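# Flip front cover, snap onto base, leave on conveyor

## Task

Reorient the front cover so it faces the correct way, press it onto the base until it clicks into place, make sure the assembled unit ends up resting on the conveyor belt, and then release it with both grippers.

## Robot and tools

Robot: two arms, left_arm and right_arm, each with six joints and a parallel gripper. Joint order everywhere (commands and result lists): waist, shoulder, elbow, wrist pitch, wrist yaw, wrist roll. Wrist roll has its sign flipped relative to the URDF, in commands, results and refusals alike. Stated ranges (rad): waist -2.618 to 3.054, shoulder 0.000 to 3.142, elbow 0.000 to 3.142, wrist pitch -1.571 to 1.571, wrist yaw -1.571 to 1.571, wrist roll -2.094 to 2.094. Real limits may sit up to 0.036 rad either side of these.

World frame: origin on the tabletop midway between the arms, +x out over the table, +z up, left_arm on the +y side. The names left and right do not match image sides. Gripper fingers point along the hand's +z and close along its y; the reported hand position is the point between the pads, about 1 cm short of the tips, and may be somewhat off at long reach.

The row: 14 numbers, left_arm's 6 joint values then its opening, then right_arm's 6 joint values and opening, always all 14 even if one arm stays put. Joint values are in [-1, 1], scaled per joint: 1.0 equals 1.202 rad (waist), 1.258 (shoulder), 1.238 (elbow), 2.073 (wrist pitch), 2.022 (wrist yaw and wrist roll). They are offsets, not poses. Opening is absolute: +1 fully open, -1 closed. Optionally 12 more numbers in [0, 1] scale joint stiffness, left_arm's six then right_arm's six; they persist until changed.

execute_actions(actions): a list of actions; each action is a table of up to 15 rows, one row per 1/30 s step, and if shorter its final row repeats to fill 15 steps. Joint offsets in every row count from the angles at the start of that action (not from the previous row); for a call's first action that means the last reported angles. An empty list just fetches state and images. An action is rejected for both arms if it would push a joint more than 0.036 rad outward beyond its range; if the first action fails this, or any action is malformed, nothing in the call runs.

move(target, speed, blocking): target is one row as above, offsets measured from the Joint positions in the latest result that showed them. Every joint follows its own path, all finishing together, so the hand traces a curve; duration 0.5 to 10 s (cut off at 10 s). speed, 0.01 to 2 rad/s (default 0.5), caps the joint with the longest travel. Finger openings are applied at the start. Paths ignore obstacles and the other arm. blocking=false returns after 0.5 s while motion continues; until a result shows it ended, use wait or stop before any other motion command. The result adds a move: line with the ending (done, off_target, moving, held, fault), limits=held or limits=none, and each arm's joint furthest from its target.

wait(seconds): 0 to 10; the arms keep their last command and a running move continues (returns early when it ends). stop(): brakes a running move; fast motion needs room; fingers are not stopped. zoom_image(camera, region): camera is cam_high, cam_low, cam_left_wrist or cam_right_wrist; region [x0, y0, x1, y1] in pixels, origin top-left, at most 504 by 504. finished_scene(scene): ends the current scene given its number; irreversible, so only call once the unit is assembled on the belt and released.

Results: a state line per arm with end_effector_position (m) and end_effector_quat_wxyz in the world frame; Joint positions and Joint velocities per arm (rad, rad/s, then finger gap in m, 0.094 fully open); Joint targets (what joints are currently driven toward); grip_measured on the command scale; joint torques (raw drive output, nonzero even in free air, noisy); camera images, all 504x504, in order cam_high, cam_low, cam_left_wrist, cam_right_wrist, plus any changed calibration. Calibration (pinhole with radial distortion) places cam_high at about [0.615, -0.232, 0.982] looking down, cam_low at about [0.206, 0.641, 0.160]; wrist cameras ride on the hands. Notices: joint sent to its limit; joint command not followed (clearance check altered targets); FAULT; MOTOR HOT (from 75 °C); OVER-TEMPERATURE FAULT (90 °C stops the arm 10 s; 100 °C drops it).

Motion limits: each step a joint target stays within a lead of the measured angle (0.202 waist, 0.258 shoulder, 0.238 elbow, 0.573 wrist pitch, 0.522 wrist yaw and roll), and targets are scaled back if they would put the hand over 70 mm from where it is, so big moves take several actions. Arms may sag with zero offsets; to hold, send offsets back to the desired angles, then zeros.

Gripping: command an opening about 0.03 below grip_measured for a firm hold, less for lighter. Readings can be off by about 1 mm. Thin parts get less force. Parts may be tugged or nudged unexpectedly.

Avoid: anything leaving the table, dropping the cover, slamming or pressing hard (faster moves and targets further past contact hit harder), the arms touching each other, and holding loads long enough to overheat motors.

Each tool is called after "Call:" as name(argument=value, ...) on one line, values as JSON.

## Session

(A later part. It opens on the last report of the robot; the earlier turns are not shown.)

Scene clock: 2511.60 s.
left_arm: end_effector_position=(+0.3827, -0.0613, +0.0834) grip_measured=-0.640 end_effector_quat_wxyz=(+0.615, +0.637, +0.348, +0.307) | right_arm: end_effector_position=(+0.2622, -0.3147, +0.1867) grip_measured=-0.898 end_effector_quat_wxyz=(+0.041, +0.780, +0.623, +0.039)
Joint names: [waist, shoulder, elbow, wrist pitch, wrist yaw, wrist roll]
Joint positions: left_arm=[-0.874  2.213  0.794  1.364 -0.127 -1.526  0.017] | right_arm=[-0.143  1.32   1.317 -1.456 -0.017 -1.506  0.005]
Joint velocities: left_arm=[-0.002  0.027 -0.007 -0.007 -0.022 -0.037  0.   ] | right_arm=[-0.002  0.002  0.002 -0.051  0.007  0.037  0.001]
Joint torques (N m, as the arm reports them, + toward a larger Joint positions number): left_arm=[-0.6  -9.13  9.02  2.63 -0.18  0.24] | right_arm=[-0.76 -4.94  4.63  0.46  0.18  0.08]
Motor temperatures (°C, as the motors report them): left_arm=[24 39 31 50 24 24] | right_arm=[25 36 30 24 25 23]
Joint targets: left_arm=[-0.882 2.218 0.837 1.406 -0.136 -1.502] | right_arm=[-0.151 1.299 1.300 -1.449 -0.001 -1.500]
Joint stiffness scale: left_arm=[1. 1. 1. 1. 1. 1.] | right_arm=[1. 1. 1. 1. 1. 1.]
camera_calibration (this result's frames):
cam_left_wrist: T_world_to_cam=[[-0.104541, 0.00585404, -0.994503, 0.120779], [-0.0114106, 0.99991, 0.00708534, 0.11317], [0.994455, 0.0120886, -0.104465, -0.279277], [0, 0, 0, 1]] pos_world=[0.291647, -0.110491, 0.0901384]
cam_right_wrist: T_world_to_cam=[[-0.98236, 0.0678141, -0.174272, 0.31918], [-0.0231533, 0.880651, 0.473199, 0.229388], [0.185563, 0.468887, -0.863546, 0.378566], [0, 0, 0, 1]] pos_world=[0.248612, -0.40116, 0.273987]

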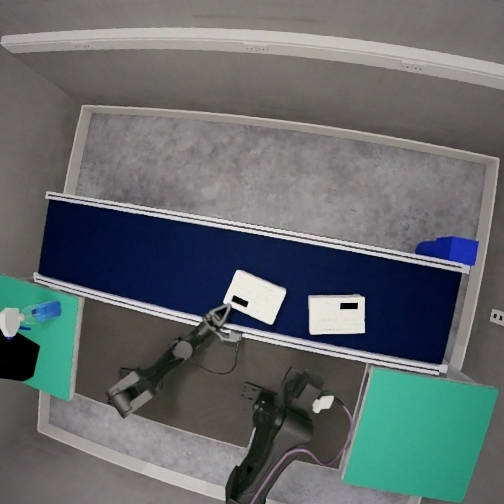

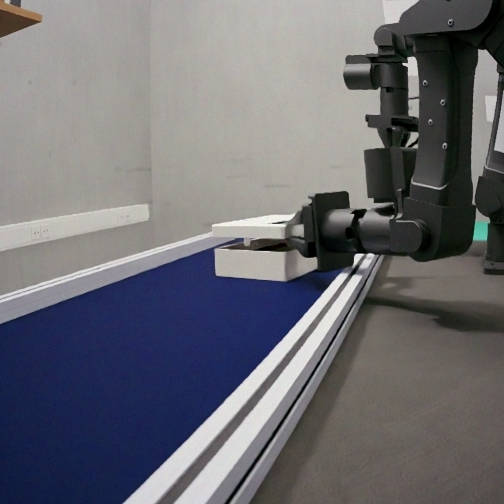

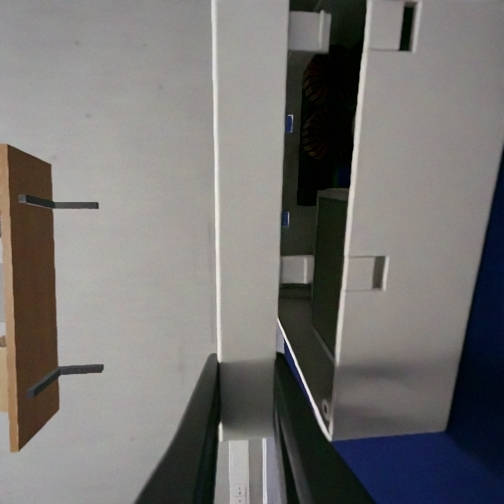

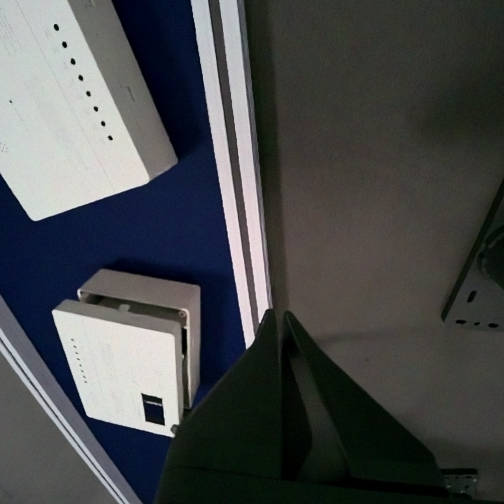

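Call:
zoom_image(camera="cam_left_wrist", region=[260, 0, 460, 320])

Call:
zoom_image(camera="cam_low", region=[200, 195, 320, 290])

Call:
zoom_image(camera="cam_right_wrist", region=[40, 260, 210, 360])

Region (260, 0, 460, 320) of cam_left_wrist's 504x504 image, scaled by 1.575, with more detail than that image has; it fills the left 315 columns of this view, and the rest is white.

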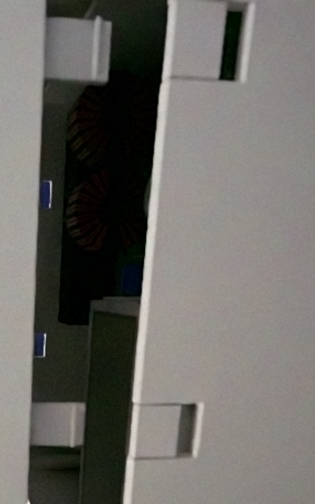

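Region (200, 195, 320, 290) of cam_low's 504x504 image, scaled by 4.200, with more detail than that image has; it fills the top 399 rows of this view, and the rest is white.

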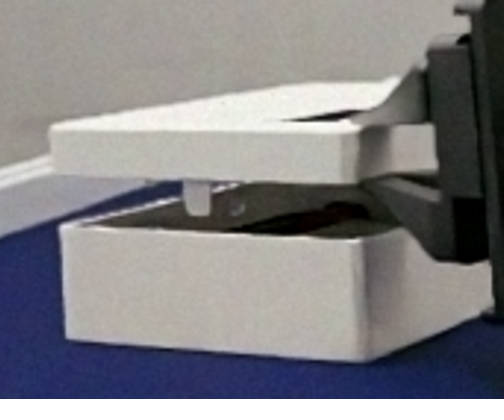

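Region (40, 260, 210, 360) of cam_right_wrist's 504x504 image, scaled by 2.965, with more detail than that image has; it fills the top 296 rows of this view, and the rest is white.

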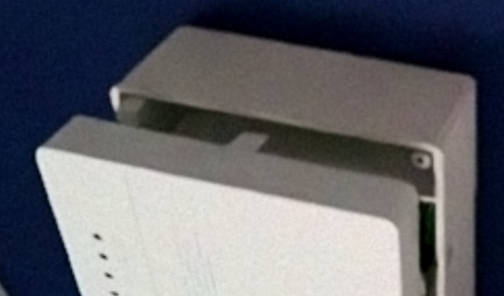

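Call:
execute_actions(actions=[[[-0.0067,0.004,0.023,0.0203,-0.0045,0.0119,-0.665,-0.0067,-0.0167,-0.0137,0.0034,0.0079,0.003,-0.9],[-0.0067,0.004,0.0115,0.0203,-0.0045,0.0119,-0.665,-0.0067,-0.0167,-0.0137,0.0034,0.0079,0.003,-0.9],[-0.0067,0.004,0.0,0.0203,-0.0045,0.0119,-0.665,-0.0067,-0.0167,-0.0137,0.0034,0.0079,0.003,-0.9],[-0.0067,0.004,-0.0113,0.0203,-0.0045,0.0119,-0.665,-0.0067,-0.0167,-0.0137,0.0034,0.0079,0.003,-0.9],[-0.0069,0.0046,-0.0124,0.0213,-0.0045,0.0119,-0.665,-0.0067,-0.0167,-0.0137,0.0034,0.0079,0.003,-0.9],[-0.0071,0.0053,-0.0135,0.0223,-0.0045,0.0119,-0.665,-0.0067,-0.0167,-0.0137,0.0034,0.0079,0.003,-0.9],[-0.0073,0.006,-0.0146,0.0233,-0.0045,0.0119,-0.665,-0.0067,-0.0167,-0.0137,0.0034,0.0079,0.003,-0.9],[-0.0075,0.0066,-0.0157,0.0243,-0.0045,0.0119,-0.665,-0.0067,-0.0167,-0.0137,0.0034,0.0079,0.003,-0.9],[-0.0077,0.0073,-0.0168,0.0253,-0.0045,0.0119,-0.665,-0.0067,-0.0167,-0.0137,0.0034,0.0079,0.003,-0.9],[-0.0079,0.0079,-0.018,0.0263,-0.0045,0.0119,-0.665,-0.0067,-0.0167,-0.0137,0.0034,0.0079,0.003,-0.9],[-0.0081,0.0086,-0.0191,0.0273,-0.0045,0.0119,-0.665,-0.0067,-0.0167,-0.0137,0.0034,0.0079,0.003,-0.9],[-0.0082,0.0092,-0.0202,0.0283,-0.0045,0.0119,-0.665,-0.0067,-0.0167,-0.0137,0.0034,0.0079,0.003,-0.9]]])

Scene clock: 2575.83 s.
left_arm: end_effector_position=(+0.3827, -0.0612, +0.0838) grip_measured=-0.640 end_effector_quat_wxyz=(+0.619, +0.634, +0.349, +0.307) | right_arm: end_effector_position=(+0.2622, -0.3147, +0.1867) grip_measured=-0.898 end_effector_quat_wxyz=(+0.041, +0.780, +0.623, +0.039)
Joint names: [waist, shoulder, elbow, wrist pitch, wrist yaw, wrist roll]
Joint positions: left_arm=[-0.874  2.219  0.794  1.378 -0.128 -1.522  0.017] | right_arm=[-0.143  1.32   1.317 -1.456 -0.017 -1.506  0.005]
Joint velocities: left_arm=[ 0.017  0.002 -0.022  0.051 -0.066 -0.081 -0.   ] | right_arm=[ 0.002  0.017 -0.002  0.007  0.007  0.051 -0.   ]
Joint torques (N m, as the arm reports them, + toward a larger Joint positions number): left_arm=[-0.87 -9.27  3.62  2.62 -0.13  0.22] | right_arm=[-0.76 -4.94  4.63  0.46  0.18  0.09]
Motor temperatures (°C, as the motors report them): left_arm=[24 39 31 49 24 24] | right_arm=[25 36 30 24 25 23]
Joint targets: left_arm=[-0.884 2.224 0.769 1.422 -0.137 -1.502] | right_arm=[-0.151 1.299 1.300 -1.449 -0.001 -1.500]
Joint stiffness scale: left_arm=[1. 1. 1. 1. 1. 1.] | right_arm=[1. 1. 1. 1. 1. 1.]
camera_calibration (this result's frames):
cam_left_wrist: T_world_to_cam=[[-0.100773, -0.00267397, -0.994906, 0.119276], [-0.0123756, 0.999922, -0.00143394, 0.114117], [0.994833, 0.012168, -0.100798, -0.279733], [0, 0, 0, 1]] pos_world=[0.29172, -0.110386, 0.0906358]
cam_right_wrist: T_world_to_cam=[[-0.98236, 0.0678141, -0.174272, 0.31918], [-0.0231533, 0.880651, 0.473199, 0.229388], [0.185563, 0.468887, -0.863546, 0.378566], [0, 0, 0, 1]] pos_world=[0.248612, -0.40116, 0.273987]

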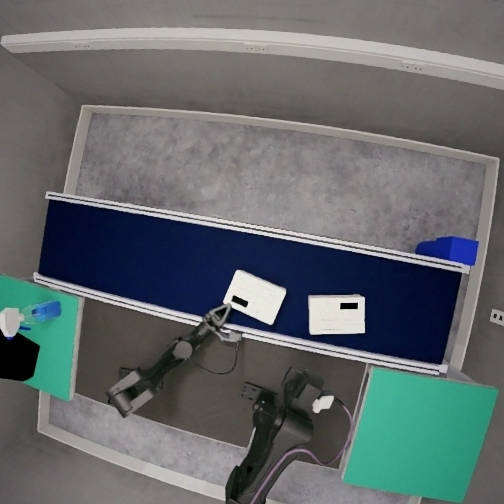

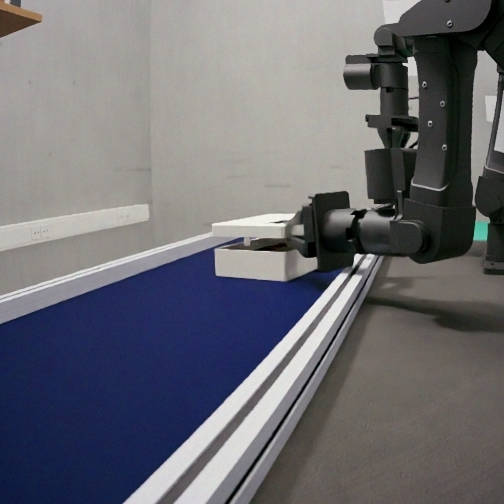

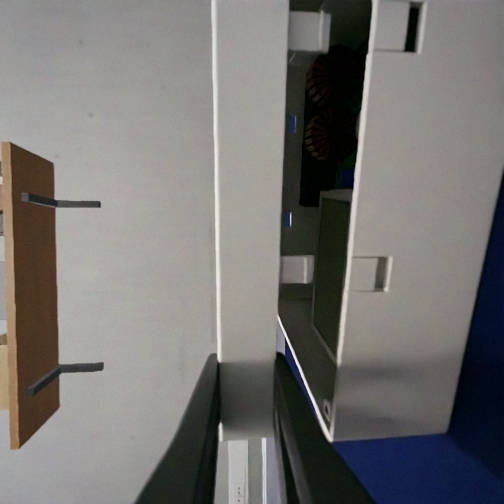

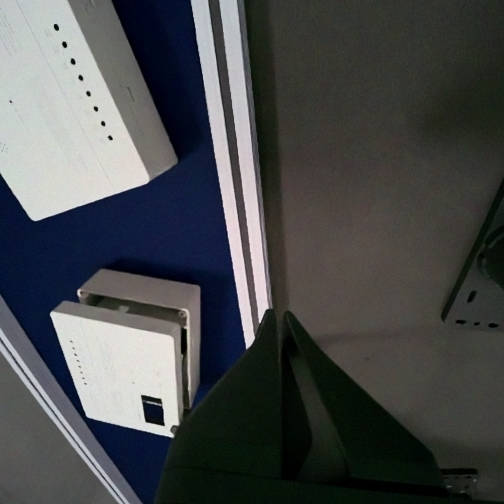

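Call:
execute_actions(actions=[])

Scene clock: 2581.37 s.
left_arm: end_effector_position=(+0.3827, -0.0612, +0.0838) grip_measured=-0.640 end_effector_quat_wxyz=(+0.619, +0.633, +0.349, +0.307) | right_arm: end_effector_position=(+0.2622, -0.3147, +0.1867) grip_measured=-0.898 end_effector_quat_wxyz=(+0.041, +0.780, +0.623, +0.039)
Joint names: [waist, shoulder, elbow, wrist pitch, wrist yaw, wrist roll]
Joint positions: left_arm=[-0.874  2.22   0.794  1.38  -0.128 -1.522  0.017] | right_arm=[-0.143  1.32   1.317 -1.456 -0.017 -1.506  0.005]
Joint velocities: left_arm=[-0.012  0.002  0.012 -0.007 -0.022 -0.022 -0.001] | right_arm=[-0.002 -0.012 -0.007 -0.022  0.037  0.051  0.001]
Joint torques (N m, as the arm reports them, + toward a larger Joint positions number): left_arm=[-0.91 -9.16  3.7   2.63 -0.12  0.24] | right_arm=[-0.76 -4.94  4.63  0.46  0.18  0.08]
Motor temperatures (°C, as the motors report them): left_arm=[24 39 30 49 24 24] | right_arm=[25 36 30 24 25 23]
Joint targets: left_arm=[-0.884 2.224 0.769 1.422 -0.137 -1.502] | right_arm=[-0.151 1.299 1.300 -1.449 -0.001 -1.500]
Joint stiffness scale: left_arm=[1. 1. 1. 1. 1. 1.] | right_arm=[1. 1. 1. 1. 1. 1.]
camera_calibration (this result's frames):
cam_left_wrist: T_world_to_cam=[[-0.0999285, -0.00343807, -0.994989, 0.118904], [-0.012374, 0.999921, -0.00221237, 0.114173], [0.994918, 0.012091, -0.0999631, -0.279832], [0, 0, 0, 1]] pos_world=[0.291704, -0.110371, 0.0905879]
cam_right_wrist: T_world_to_cam=[[-0.98236, 0.0678141, -0.174272, 0.31918], [-0.0231533, 0.880651, 0.473199, 0.229388], [0.185563, 0.468887, -0.863546, 0.378566], [0, 0, 0, 1]] pos_world=[0.248612, -0.40116, 0.273987]

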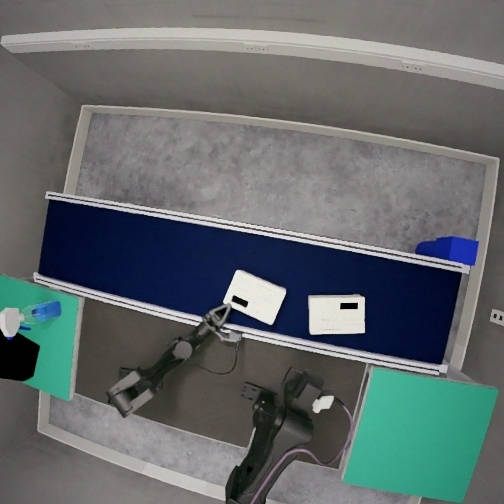

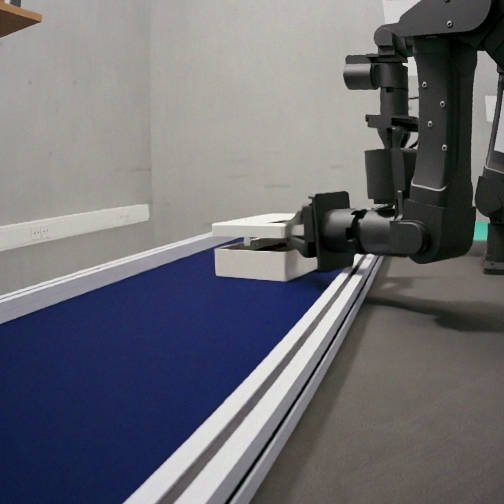

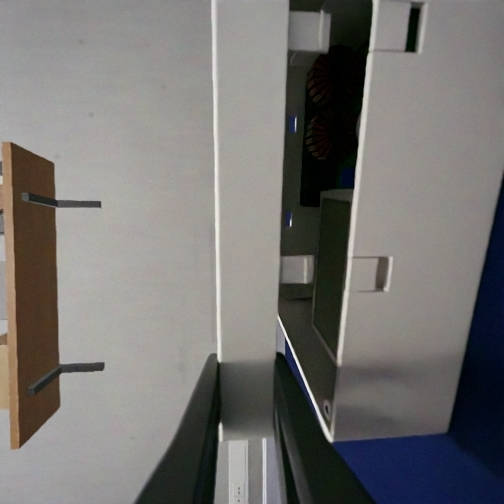

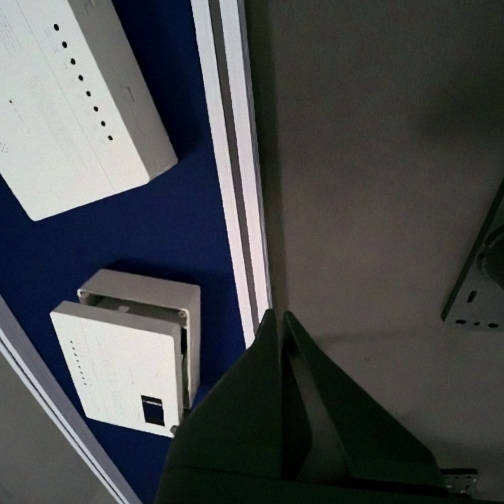

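Call:
execute_actions(actions=[[[-0.0082,0.0032,-0.0315,0.0203,-0.0045,0.0099,-0.665,-0.0067,-0.0167,-0.0137,0.0034,0.0079,0.003,-0.9],[-0.0082,0.0032,-0.0315,0.0203,-0.0045,0.0099,-0.665,-0.0067,-0.0167,-0.0137,0.0034,0.0079,0.003,-0.9],[-0.0082,0.0032,-0.0315,0.0203,-0.0045,0.0099,-0.665,-0.0067,-0.0167,-0.0137,0.0034,0.0079,0.003,-0.9],[-0.0082,0.0032,-0.0178,0.0203,-0.0045,0.0099,-0.665,-0.0067,-0.0167,-0.0137,0.0034,0.0079,0.003,-0.9]]])

Scene clock: 2595.63 s.
left_arm: end_effector_position=(+0.3810, -0.0596, +0.0841) grip_measured=-0.640 end_effector_quat_wxyz=(+0.621, +0.632, +0.348, +0.307) | right_arm: end_effector_position=(+0.2622, -0.3147, +0.1867) grip_measured=-0.898 end_effector_quat_wxyz=(+0.041, +0.780, +0.623, +0.039)
Joint names: [waist, shoulder, elbow, wrist pitch, wrist yaw, wrist roll]
Joint positions: left_arm=[-0.874  2.22   0.784  1.396 -0.128 -1.521  0.017] | right_arm=[-0.143  1.32   1.317 -1.456 -0.017 -1.506  0.005]
Joint velocities: left_arm=[-0.002  0.007  0.012 -0.037 -0.022  0.037 -0.001] | right_arm=[-0.002  0.012  0.002 -0.022 -0.037  0.051 -0.   ]
Joint torques (N m, as the arm reports them, + toward a larger Joint positions number): left_arm=[-0.76 -9.06  4.63  2.48 -0.11  0.23] | right_arm=[-0.77 -4.95  4.63  0.45  0.18  0.09]
Motor temperatures (°C, as the motors report them): left_arm=[24 39 29 49 24 24] | right_arm=[25 35 30 24 25 23]
Joint targets: left_arm=[-0.884 2.224 0.772 1.423 -0.137 -1.502] | right_arm=[-0.151 1.299 1.300 -1.449 -0.001 -1.500]
Joint stiffness scale: left_arm=[1. 1. 1. 1. 1. 1.] | right_arm=[1. 1. 1. 1. 1. 1.]
camera_calibration (this result's frames):
cam_left_wrist: T_world_to_cam=[[-0.0967024, -0.00737592, -0.995286, 0.117556], [-0.0123931, 0.999904, -0.00620602, 0.112911], [0.995236, 0.0117345, -0.0967845, -0.278494], [0, 0, 0, 1]] pos_world=[0.289935, -0.108765, 0.0907487]
cam_right_wrist: T_world_to_cam=[[-0.98236, 0.0678141, -0.174272, 0.31918], [-0.0231533, 0.880651, 0.473199, 0.229388], [0.185563, 0.468887, -0.863546, 0.378566], [0, 0, 0, 1]] pos_world=[0.248612, -0.40116, 0.273987]

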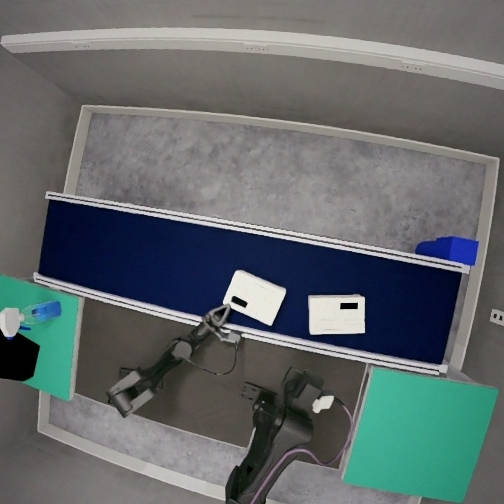

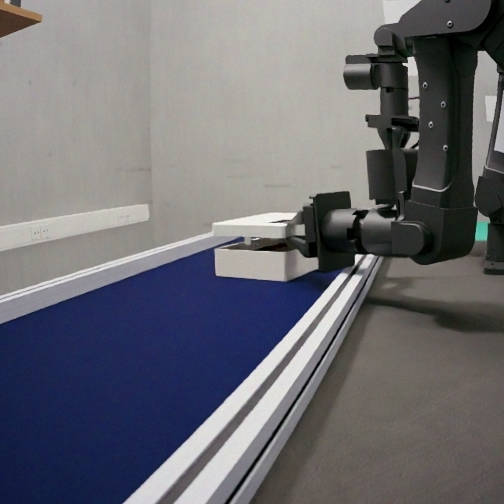

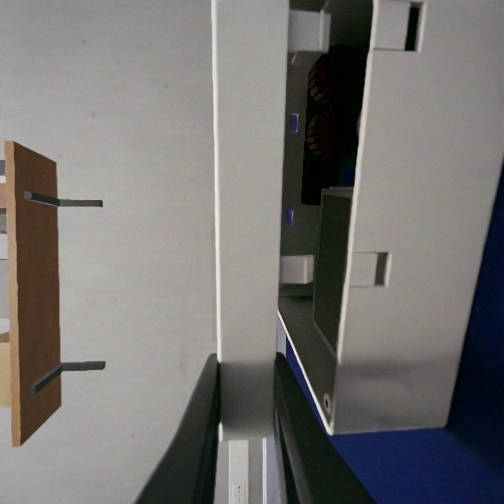

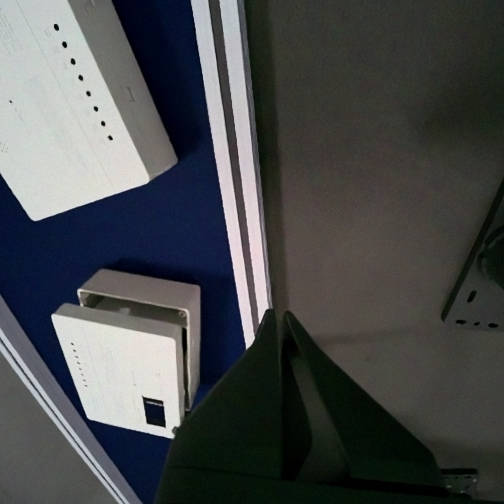

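Call:
zoom_image(camera="cam_left_wrist", region=[260, 0, 460, 320])

Call:
zoom_image(camera="cam_low", region=[200, 195, 320, 290])

Call:
zoom_image(camera="cam_right_wrist", region=[40, 260, 210, 360])

Region (260, 0, 460, 320) of cam_left_wrist's 504x504 image, scaled by 1.575, with more detail than that image has; it fills the left 315 columns of this view, and the rest is white.

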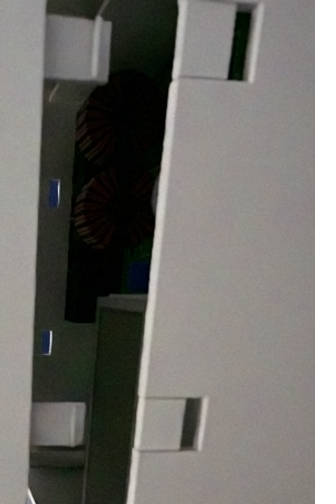

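Region (200, 195, 320, 290) of cam_low's 504x504 image, scaled by 4.200, with more detail than that image has; it fills the top 399 rows of this view, and the rest is white.

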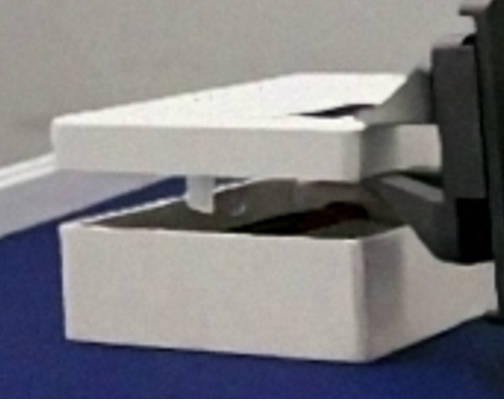

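Region (40, 260, 210, 360) of cam_right_wrist's 504x504 image, scaled by 2.965, with more detail than that image has; it fills the top 296 rows of this view, and the rest is white.

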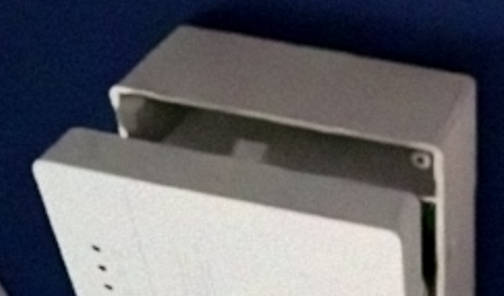

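Call:
execute_actions(actions=[[[-0.0083,0.0032,-0.006,0.013,-0.0045,0.0094,-0.665,-0.0067,-0.0167,-0.0137,0.0034,0.0079,0.003,-0.9],[-0.0083,0.004,-0.002,0.013,-0.0045,0.0094,-0.665,-0.0067,-0.0167,-0.0137,0.0034,0.0079,0.003,-0.9],[-0.0083,0.005,0.002,0.013,-0.0045,0.0094,-0.665,-0.0067,-0.0167,-0.0137,0.0034,0.0079,0.003,-0.9],[-0.0083,0.006,0.006,0.013,-0.0045,0.0094,-0.665,-0.0067,-0.0167,-0.0137,0.0034,0.0079,0.003,-0.9],[-0.0083,0.007,0.009,0.013,-0.0045,0.0094,-0.665,-0.0067,-0.0167,-0.0137,0.0034,0.0079,0.003,-0.9],[-0.0083,0.008,0.0113,0.013,-0.0045,0.0094,-0.665,-0.0067,-0.0167,-0.0137,0.0034,0.0079,0.003,-0.9],[-0.0083,0.009,0.0113,0.013,-0.0045,0.0094,-0.665,-0.0067,-0.0167,-0.0137,0.0034,0.0079,0.003,-0.9],[-0.0083,0.010,0.0113,0.013,-0.0045,0.0094,-0.665,-0.0067,-0.0167,-0.0137,0.0034,0.0079,0.003,-0.9],[-0.0083,0.011,0.0113,0.013,-0.0045,0.0094,-0.665,-0.0067,-0.0167,-0.0137,0.0034,0.0079,0.003,-0.9],[-0.0083,0.012,0.0113,0.013,-0.0045,0.0094,-0.665,-0.0067,-0.0167,-0.0137,0.0034,0.0079,0.003,-0.9],[-0.0083,0.0127,0.0113,0.013,-0.0045,0.0094,-0.665,-0.0067,-0.0167,-0.0137,0.0034,0.0079,0.003,-0.9]]])

Scene clock: 2655.63 s.
left_arm: end_effector_position=(+0.3810, -0.0595, +0.0841) grip_measured=-0.640 end_effector_quat_wxyz=(+0.622, +0.631, +0.348, +0.307) | right_arm: end_effector_position=(+0.2622, -0.3147, +0.1867) grip_measured=-0.898 end_effector_quat_wxyz=(+0.041, +0.780, +0.623, +0.039)
Joint names: [waist, shoulder, elbow, wrist pitch, wrist yaw, wrist roll]
Joint positions: left_arm=[-0.874  2.223  0.784  1.402 -0.128 -1.521  0.017] | right_arm=[-0.143  1.32   1.317 -1.456 -0.017 -1.506  0.005]
Joint velocities: left_arm=[-0.012  0.007  0.022  0.037 -0.11  -0.037  0.   ] | right_arm=[-0.007  0.012  0.002  0.066 -0.066  0.007  0.   ]
Joint torques (N m, as the arm reports them, + toward a larger Joint positions number): left_arm=[-0.85 -8.38  6.69  2.43 -0.12  0.25] | right_arm=[-0.75 -4.95  4.63  0.46  0.18  0.08]
Motor temperatures (°C, as the motors report them): left_arm=[24 39 27 48 24 24] | right_arm=[25 35 30 24 25 23]
Joint targets: left_arm=[-0.884 2.236 0.798 1.422 -0.137 -1.502] | right_arm=[-0.151 1.299 1.300 -1.449 -0.001 -1.500]
Joint stiffness scale: left_arm=[1. 1. 1. 1. 1. 1.] | right_arm=[1. 1. 1. 1. 1. 1.]
camera_calibration (this result's frames):
cam_left_wrist: T_world_to_cam=[[-0.0944502, -0.00941443, -0.995485, 0.116576], [-0.0123767, 0.999889, -0.0082818, 0.113047], [0.995453, 0.0115386, -0.0945563, -0.278744], [0, 0, 0, 1]] pos_world=[0.289886, -0.108721, 0.0906285]
cam_right_wrist: T_world_to_cam=[[-0.982386, 0.0674343, -0.174269, 0.319066], [-0.0234844, 0.880663, 0.473162, 0.229486], [0.18538, 0.46892, -0.863567, 0.378628], [0, 0, 0, 1]] pos_world=[0.248646, -0.401162, 0.273991]

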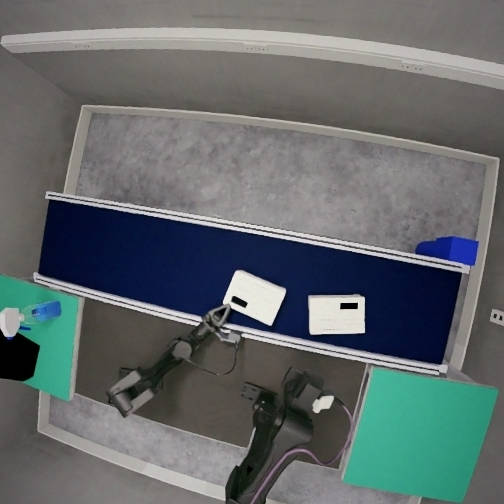

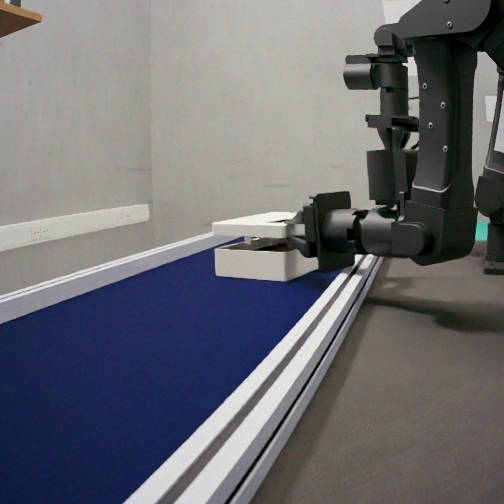

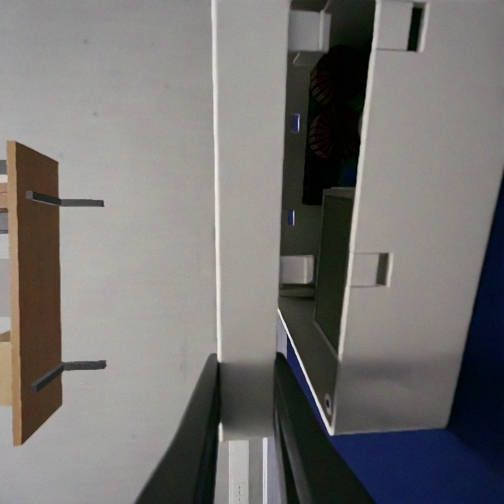

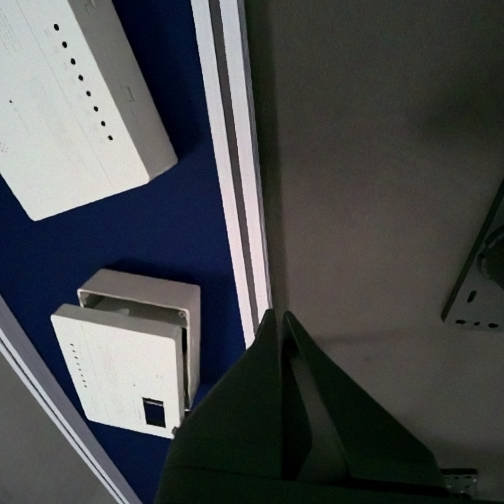

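Call:
execute_actions(actions=[[[-0.0083,0.0032,0.0113,0.008,-0.0045,0.0094,-0.665,-0.0067,-0.0167,-0.0137,0.0034,0.0079,0.003,-0.9],[-0.0083,0.0032,0.0113,0.0065,-0.0045,0.0094,-0.665,-0.0067,-0.0167,-0.0137,0.0034,0.0079,0.003,-0.9],[-0.0083,0.0032,0.0113,0.005,-0.0045,0.0094,-0.665,-0.0067,-0.0167,-0.0137,0.0034,0.0079,0.003,-0.9],[-0.0083,0.0032,0.0113,0.0035,-0.0045,0.0094,-0.665,-0.0067,-0.0167,-0.0137,0.0034,0.0079,0.003,-0.9],[-0.0083,0.0032,0.0113,0.002,-0.0045,0.0094,-0.665,-0.0067,-0.0167,-0.0137,0.0034,0.0079,0.003,-0.9],[-0.0083,0.0032,0.0113,0.0005,-0.0045,0.0094,-0.665,-0.0067,-0.0167,-0.0137,0.0034,0.0079,0.003,-0.9],[-0.0083,0.0032,0.0113,-0.001,-0.0045,0.0094,-0.665,-0.0067,-0.0167,-0.0137,0.0034,0.0079,0.003,-0.9],[-0.0083,0.0032,0.0113,-0.0022,-0.0045,0.0094,-0.665,-0.0067,-0.0167,-0.0137,0.0034,0.0079,0.003,-0.9],[-0.0083,0.0032,0.0113,-0.0034,-0.0045,0.0094,-0.665,-0.0067,-0.0167,-0.0137,0.0034,0.0079,0.003,-0.9]]])

Scene clock: 2683.43 s.
left_arm: end_effector_position=(+0.3810, -0.0595, +0.0842) grip_measured=-0.640 end_effector_quat_wxyz=(+0.622, +0.630, +0.348, +0.308) | right_arm: end_effector_position=(+0.2622, -0.3147, +0.1867) grip_measured=-0.898 end_effector_quat_wxyz=(+0.041, +0.780, +0.623, +0.039)
Joint names: [waist, shoulder, elbow, wrist pitch, wrist yaw, wrist roll]
Joint positions: left_arm=[-0.874  2.223  0.784  1.403 -0.128 -1.521  0.017] | right_arm=[-0.143  1.32   1.317 -1.456 -0.017 -1.506  0.005]
Joint velocities: left_arm=[-0.002 -0.022 -0.017  0.037 -0.007  0.007  0.   ] | right_arm=[-0.012 -0.002  0.007 -0.081 -0.022 -0.022  0.001]
Joint torques (N m, as the arm reports them, + toward a larger Joint positions number): left_arm=[-0.81 -8.99  6.6   2.18 -0.11  0.19] | right_arm=[-0.75 -4.94  4.63  0.45  0.19  0.08]
Motor temperatures (°C, as the motors report them): left_arm=[24 39 28 47 24 24] | right_arm=[25 35 30 24 25 23]
Joint targets: left_arm=[-0.884 2.227 0.798 1.395 -0.137 -1.502] | right_arm=[-0.151 1.299 1.300 -1.449 -0.001 -1.500]
Joint stiffness scale: left_arm=[1. 1. 1. 1. 1. 1.] | right_arm=[1. 1. 1. 1. 1. 1.]
camera_calibration (this result's frames):
cam_left_wrist: T_world_to_cam=[[-0.0938871, -0.00992412, -0.995533, 0.116427], [-0.0123719, 0.999885, -0.00880073, 0.113088], [0.995506, 0.0114903, -0.0939991, -0.278803], [0, 0, 0, 1]] pos_world=[0.289881, -0.108716, 0.0906945]
cam_right_wrist: T_world_to_cam=[[-0.982386, 0.0674343, -0.174269, 0.319066], [-0.0234844, 0.880663, 0.473162, 0.229486], [0.18538, 0.46892, -0.863567, 0.378628], [0, 0, 0, 1]] pos_world=[0.248646, -0.401162, 0.273991]

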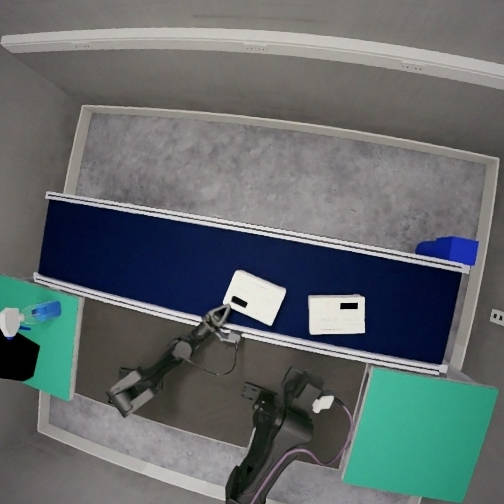

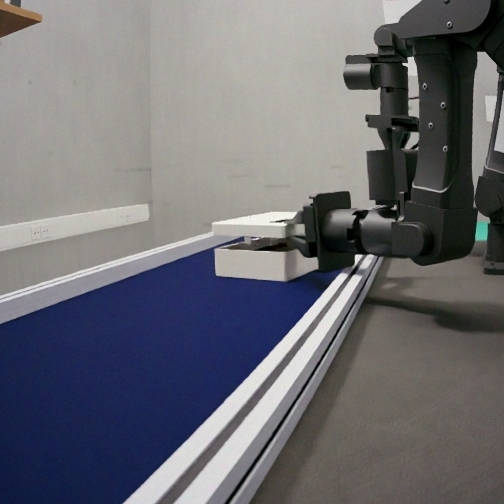

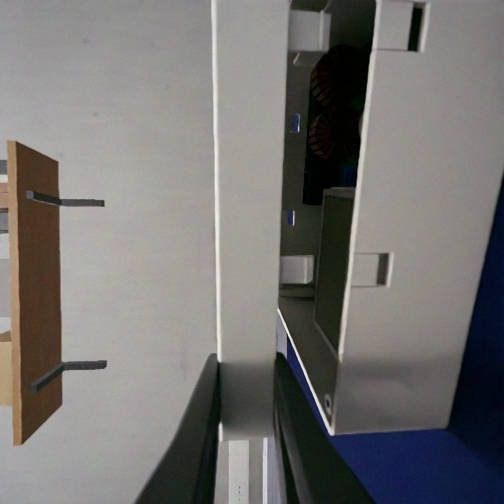

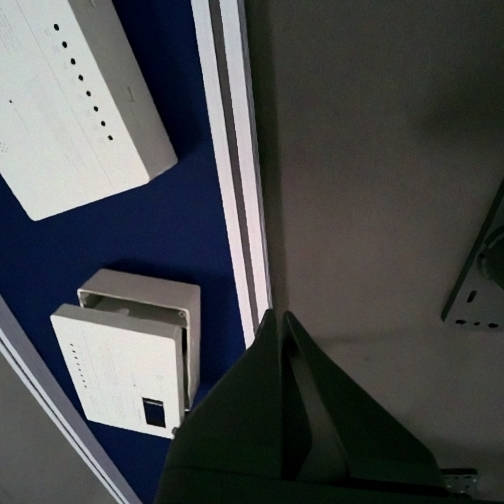

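Call:
execute_actions(actions=[])

Scene clock: 2710.73 s.
left_arm: end_effector_position=(+0.3810, -0.0595, +0.0842) grip_measured=-0.640 end_effector_quat_wxyz=(+0.622, +0.630, +0.348, +0.308) | right_arm: end_effector_position=(+0.2622, -0.3147, +0.1867) grip_measured=-0.898 end_effector_quat_wxyz=(+0.041, +0.780, +0.623, +0.039)
Joint names: [waist, shoulder, elbow, wrist pitch, wrist yaw, wrist roll]
Joint positions: left_arm=[-0.874  2.223  0.784  1.403 -0.128 -1.521  0.017] | right_arm=[-0.143  1.32   1.317 -1.456 -0.017 -1.506  0.005]
Joint velocities: left_arm=[-0.012 -0.002 -0.017  0.022 -0.007 -0.051 -0.   ] | right_arm=[-0.007  0.007  0.002  0.022 -0.022  0.007  0.   ]
Joint torques (N m, as the arm reports them, + toward a larger Joint positions number): left_arm=[-0.79 -9.02  6.68  2.2  -0.1   0.21] | right_arm=[-0.76 -4.94  4.63  0.45  0.18  0.09]
Motor temperatures (°C, as the motors report them): left_arm=[24 40 28 45 24 24] | right_arm=[25 34 29 24 25 23]
Joint targets: left_arm=[-0.884 2.227 0.798 1.395 -0.137 -1.502] | right_arm=[-0.151 1.299 1.300 -1.449 -0.001 -1.500]
Joint stiffness scale: left_arm=[1. 1. 1. 1. 1. 1.] | right_arm=[1. 1. 1. 1. 1. 1.]
camera_calibration (this result's frames):
cam_left_wrist: T_world_to_cam=[[-0.0938871, -0.00992412, -0.995533, 0.116427], [-0.0123719, 0.999885, -0.00880073, 0.113088], [0.995506, 0.0114903, -0.0939991, -0.278803], [0, 0, 0, 1]] pos_world=[0.289881, -0.108716, 0.0906945]
cam_right_wrist: T_world_to_cam=[[-0.982386, 0.0674343, -0.174269, 0.319066], [-0.0234844, 0.880663, 0.473162, 0.229486], [0.18538, 0.46892, -0.863567, 0.378628], [0, 0, 0, 1]] pos_world=[0.248646, -0.401162, 0.273991]

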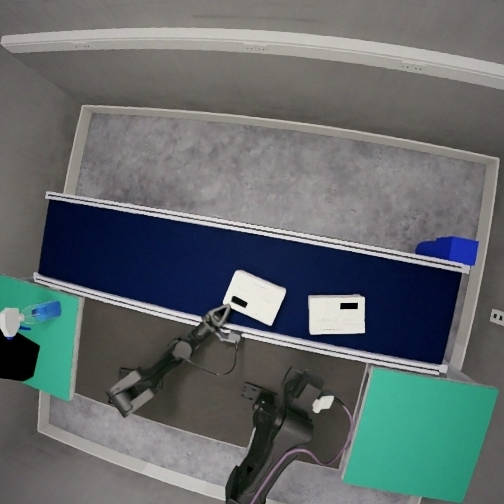

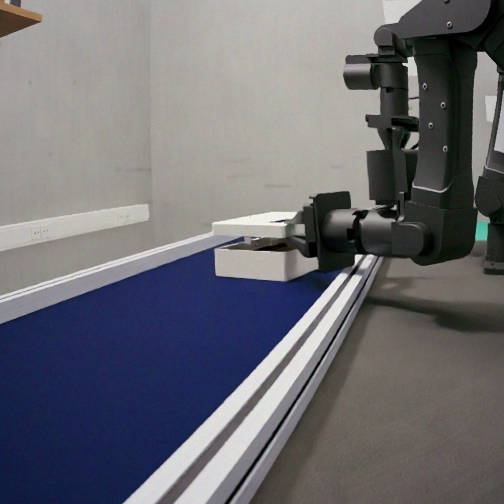

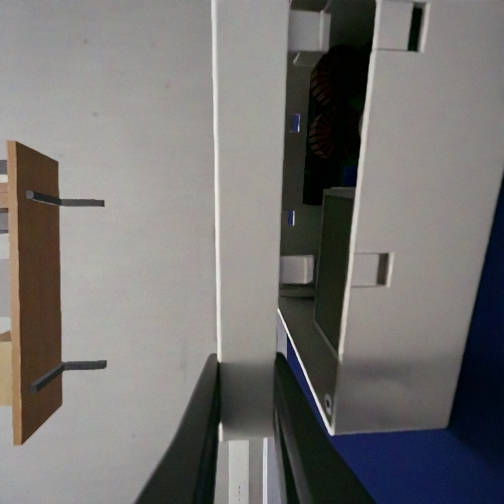

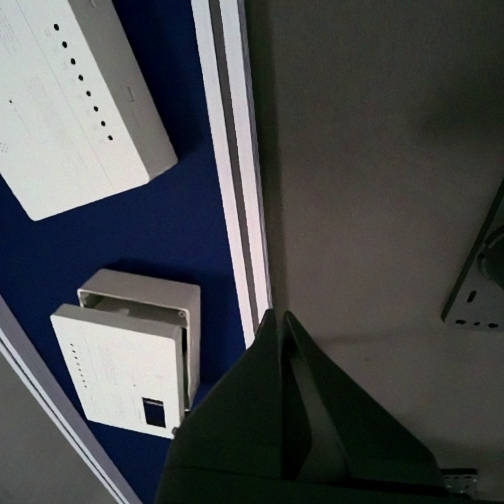

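Call:
execute_actions(actions=[[[-0.0083,0.006,0.0113,-0.0039,-0.0045,0.0094,-0.665,-0.0067,-0.0167,-0.0137,0.0034,0.0079,0.003,-0.9],[-0.0083,0.009,0.0113,-0.0039,-0.0045,0.0094,-0.665,-0.0067,-0.0167,-0.0137,0.0034,0.0079,0.003,-0.9],[-0.0083,0.012,0.0113,-0.0039,-0.0045,0.0094,-0.665,-0.0067,-0.0167,-0.0137,0.0034,0.0079,0.003,-0.9],[-0.0083,0.0145,0.0113,-0.0039,-0.0045,0.0094,-0.665,-0.0067,-0.0167,-0.0137,0.0034,0.0079,0.003,-0.9],[-0.0083,0.016,0.0113,-0.0039,-0.0045,0.0094,-0.665,-0.0067,-0.0167,-0.0137,0.0034,0.0079,0.003,-0.9]]])

Scene clock: 2776.90 s.
left_arm: end_effector_position=(+0.3810, -0.0595, +0.0842) grip_measured=-0.640 end_effector_quat_wxyz=(+0.622, +0.630, +0.348, +0.308) | right_arm: end_effector_position=(+0.2622, -0.3147, +0.1867) grip_measured=-0.898 end_effector_quat_wxyz=(+0.041, +0.780, +0.623, +0.039)
Joint names: [waist, shoulder, elbow, wrist pitch, wrist yaw, wrist roll]
Joint positions: left_arm=[-0.874  2.223  0.784  1.403 -0.128 -1.521  0.017] | right_arm=[-0.143  1.32   1.317 -1.456 -0.017 -1.506  0.005]
Joint velocities: left_arm=[ 0.017  0.012  0.017  0.007 -0.007  0.022  0.001] | right_arm=[-0.017 -0.012  0.002 -0.037 -0.037  0.051  0.001]
Joint torques (N m, as the arm reports them, + toward a larger Joint positions number): left_arm=[-0.81 -7.95  6.52  2.17 -0.09  0.23] | right_arm=[-0.75 -4.94  4.64  0.46  0.18  0.08]
Motor temperatures (°C, as the motors report them): left_arm=[24 40 28 43 24 24] | right_arm=[25 34 29 24 25 23]
Joint targets: left_arm=[-0.884 2.244 0.798 1.395 -0.137 -1.502] | right_arm=[-0.151 1.299 1.300 -1.449 -0.001 -1.500]
Joint stiffness scale: left_arm=[1. 1. 1. 1. 1. 1.] | right_arm=[1. 1. 1. 1. 1. 1.]
camera_calibration (this result's frames):
cam_left_wrist: T_world_to_cam=[[-0.0938871, -0.00992412, -0.995533, 0.116427], [-0.0123719, 0.999885, -0.00880073, 0.113088], [0.995506, 0.0114903, -0.0939991, -0.278803], [0, 0, 0, 1]] pos_world=[0.289881, -0.108716, 0.0906945]
cam_right_wrist: T_world_to_cam=[[-0.982386, 0.0674343, -0.174269, 0.319066], [-0.0234844, 0.880663, 0.473162, 0.229486], [0.18538, 0.46892, -0.863567, 0.378628], [0, 0, 0, 1]] pos_world=[0.248646, -0.401162, 0.273991]

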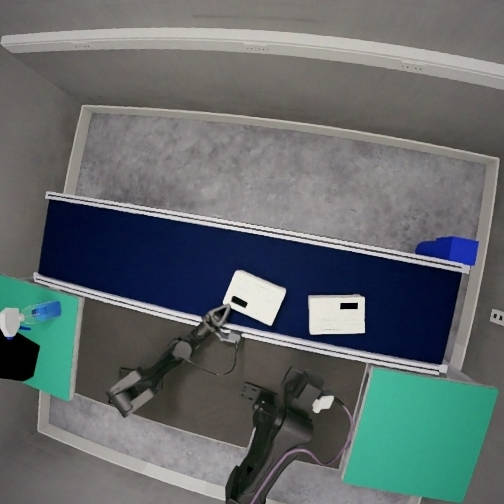

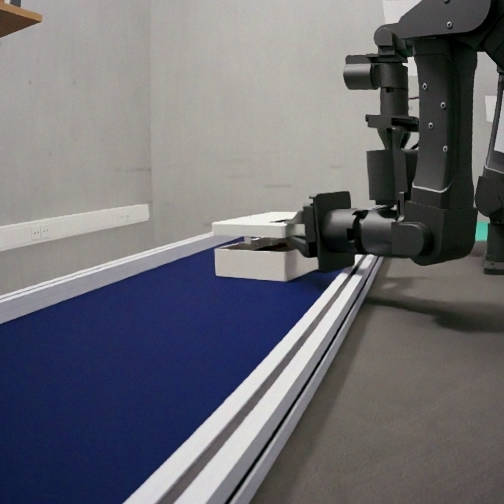

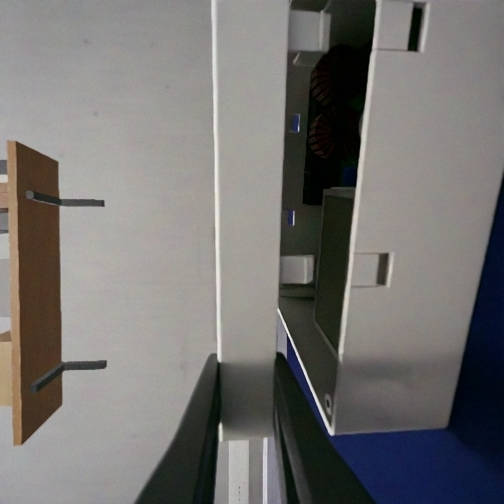

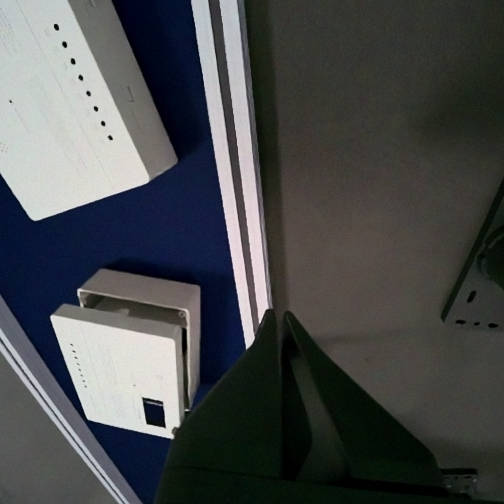

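Call:
execute_actions(actions=[[[-0.0083,0.027,0.0113,-0.0039,-0.0045,0.0094,-0.665,-0.0067,-0.0167,-0.0137,0.0034,0.0079,0.003,-0.9],[-0.0083,0.027,0.0113,-0.0039,-0.0045,0.0094,-0.665,-0.0067,-0.0167,-0.0137,0.0034,0.0079,0.003,-0.9],[-0.0083,0.027,0.0113,-0.0039,-0.0045,0.0094,-0.665,-0.0067,-0.0167,-0.0137,0.0034,0.0079,0.003,-0.9],[-0.0083,0.016,0.0113,-0.0039,-0.0045,0.0094,-0.665,-0.0067,-0.0167,-0.0137,0.0034,0.0079,0.003,-0.9]]])

Scene clock: 2795.67 s.
left_arm: end_effector_position=(+0.3809, -0.0595, +0.0840) grip_measured=-0.640 end_effector_quat_wxyz=(+0.624, +0.629, +0.348, +0.308) | right_arm: end_effector_position=(+0.2622, -0.3147, +0.1867) grip_measured=-0.898 end_effector_quat_wxyz=(+0.041, +0.780, +0.624, +0.039)
Joint names: [waist, shoulder, elbow, wrist pitch, wrist yaw, wrist roll]
Joint positions: left_arm=[-0.874  2.229  0.784  1.413 -0.128 -1.52   0.017] | right_arm=[-0.143  1.32   1.317 -1.456 -0.017 -1.505  0.005]
Joint velocities: left_arm=[-0.007  0.007 -0.017  0.051 -0.007  0.066  0.   ] | right_arm=[ 0.002 -0.002 -0.022  0.037 -0.007 -0.007  0.001]
Joint torques (N m, as the arm reports them, + toward a larger Joint positions number): left_arm=[-0.79 -8.34  6.65  2.07 -0.13  0.23] | right_arm=[-0.75 -4.94  4.63  0.46  0.18  0.09]
Motor temperatures (°C, as the motors report them): left_arm=[24 39 28 43 24 24] | right_arm=[25 34 29 24 25 23]
Joint targets: left_arm=[-0.884 2.244 0.798 1.395 -0.137 -1.502] | right_arm=[-0.151 1.299 1.300 -1.449 -0.001 -1.499]
Joint stiffness scale: left_arm=[1. 1. 1. 1. 1. 1.] | right_arm=[1. 1. 1. 1. 1. 1.]
camera_calibration (this result's frames):
cam_left_wrist: T_world_to_cam=[[-0.0908759, -0.0141763, -0.995761, 0.114921], [-0.0123778, 0.999838, -0.0131047, 0.113383], [0.995785, 0.0111345, -0.0910366, -0.279121], [0, 0, 0, 1]] pos_world=[0.289792, -0.108627, 0.0905093]
cam_right_wrist: T_world_to_cam=[[-0.982413, 0.0670545, -0.174267, 0.318953], [-0.0238154, 0.880674, 0.473124, 0.229583], [0.185197, 0.468953, -0.863588, 0.378691], [0, 0, 0, 1]] pos_world=[0.248679, -0.401163, 0.273995]

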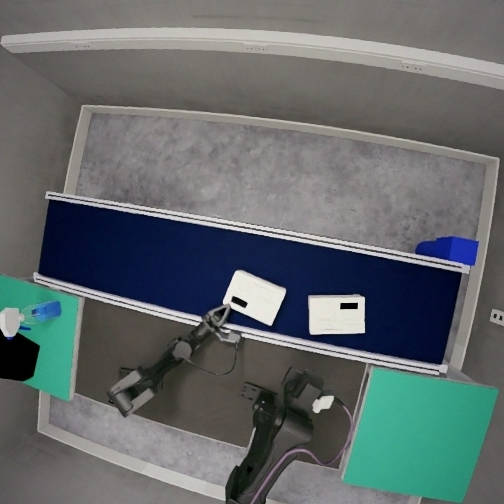

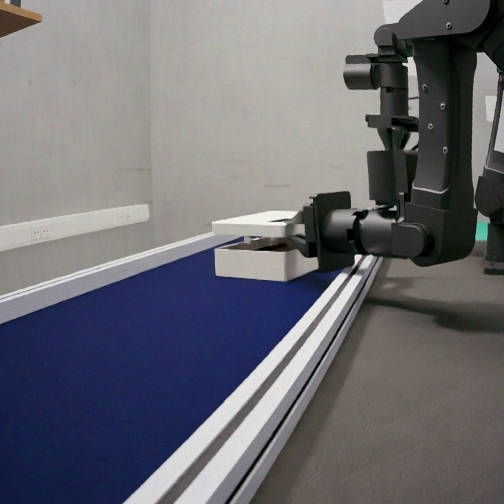

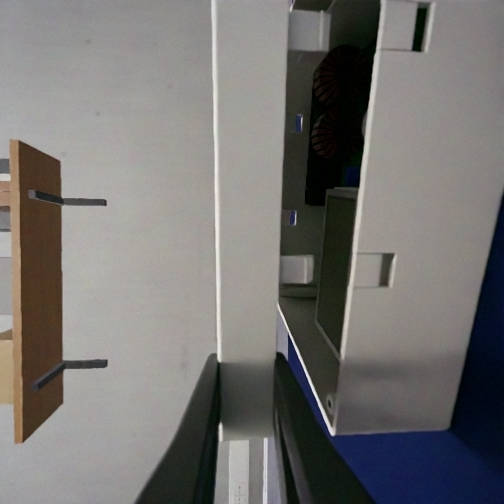

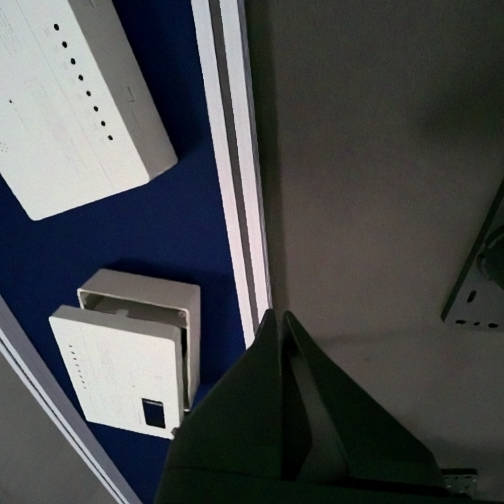

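Call:
zoom_image(camera="cam_low", region=[200, 180, 400, 300])

Call:
zoom_image(camera="cam_high", region=[170, 250, 320, 380])

Region (200, 180, 400, 300) of cam_low's 504x504 image, scaled by 2.520, with more detail than that image has; it fills the top 302 rows of this view, and the rest is white.

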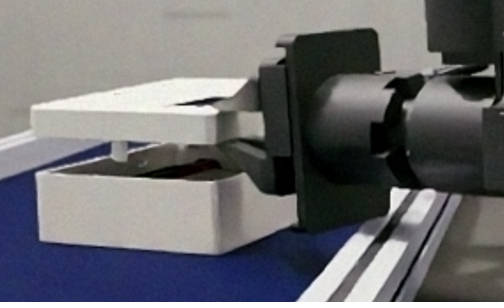

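Region (170, 250, 320, 380) of cam_high's 504x504 image, scaled by 3.360, with more detail than that image has; it fills the top 437 rows of this view, and the rest is white.

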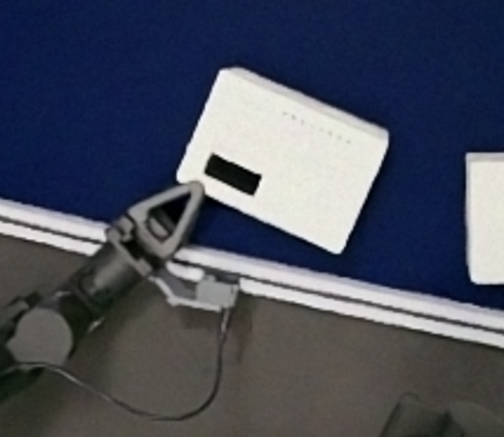

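Call:
zoom_image(camera="cam_low", region=[270, 220, 380, 300])

Region (270, 220, 380, 300) of cam_low's 504x504 image, scaled by 4.582, with more detail than that image has; it fills the top 367 rows of this view, and the rest is white.

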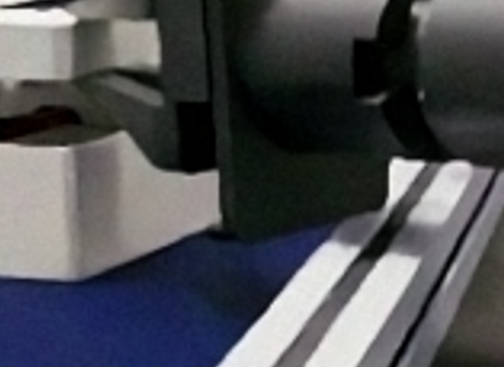

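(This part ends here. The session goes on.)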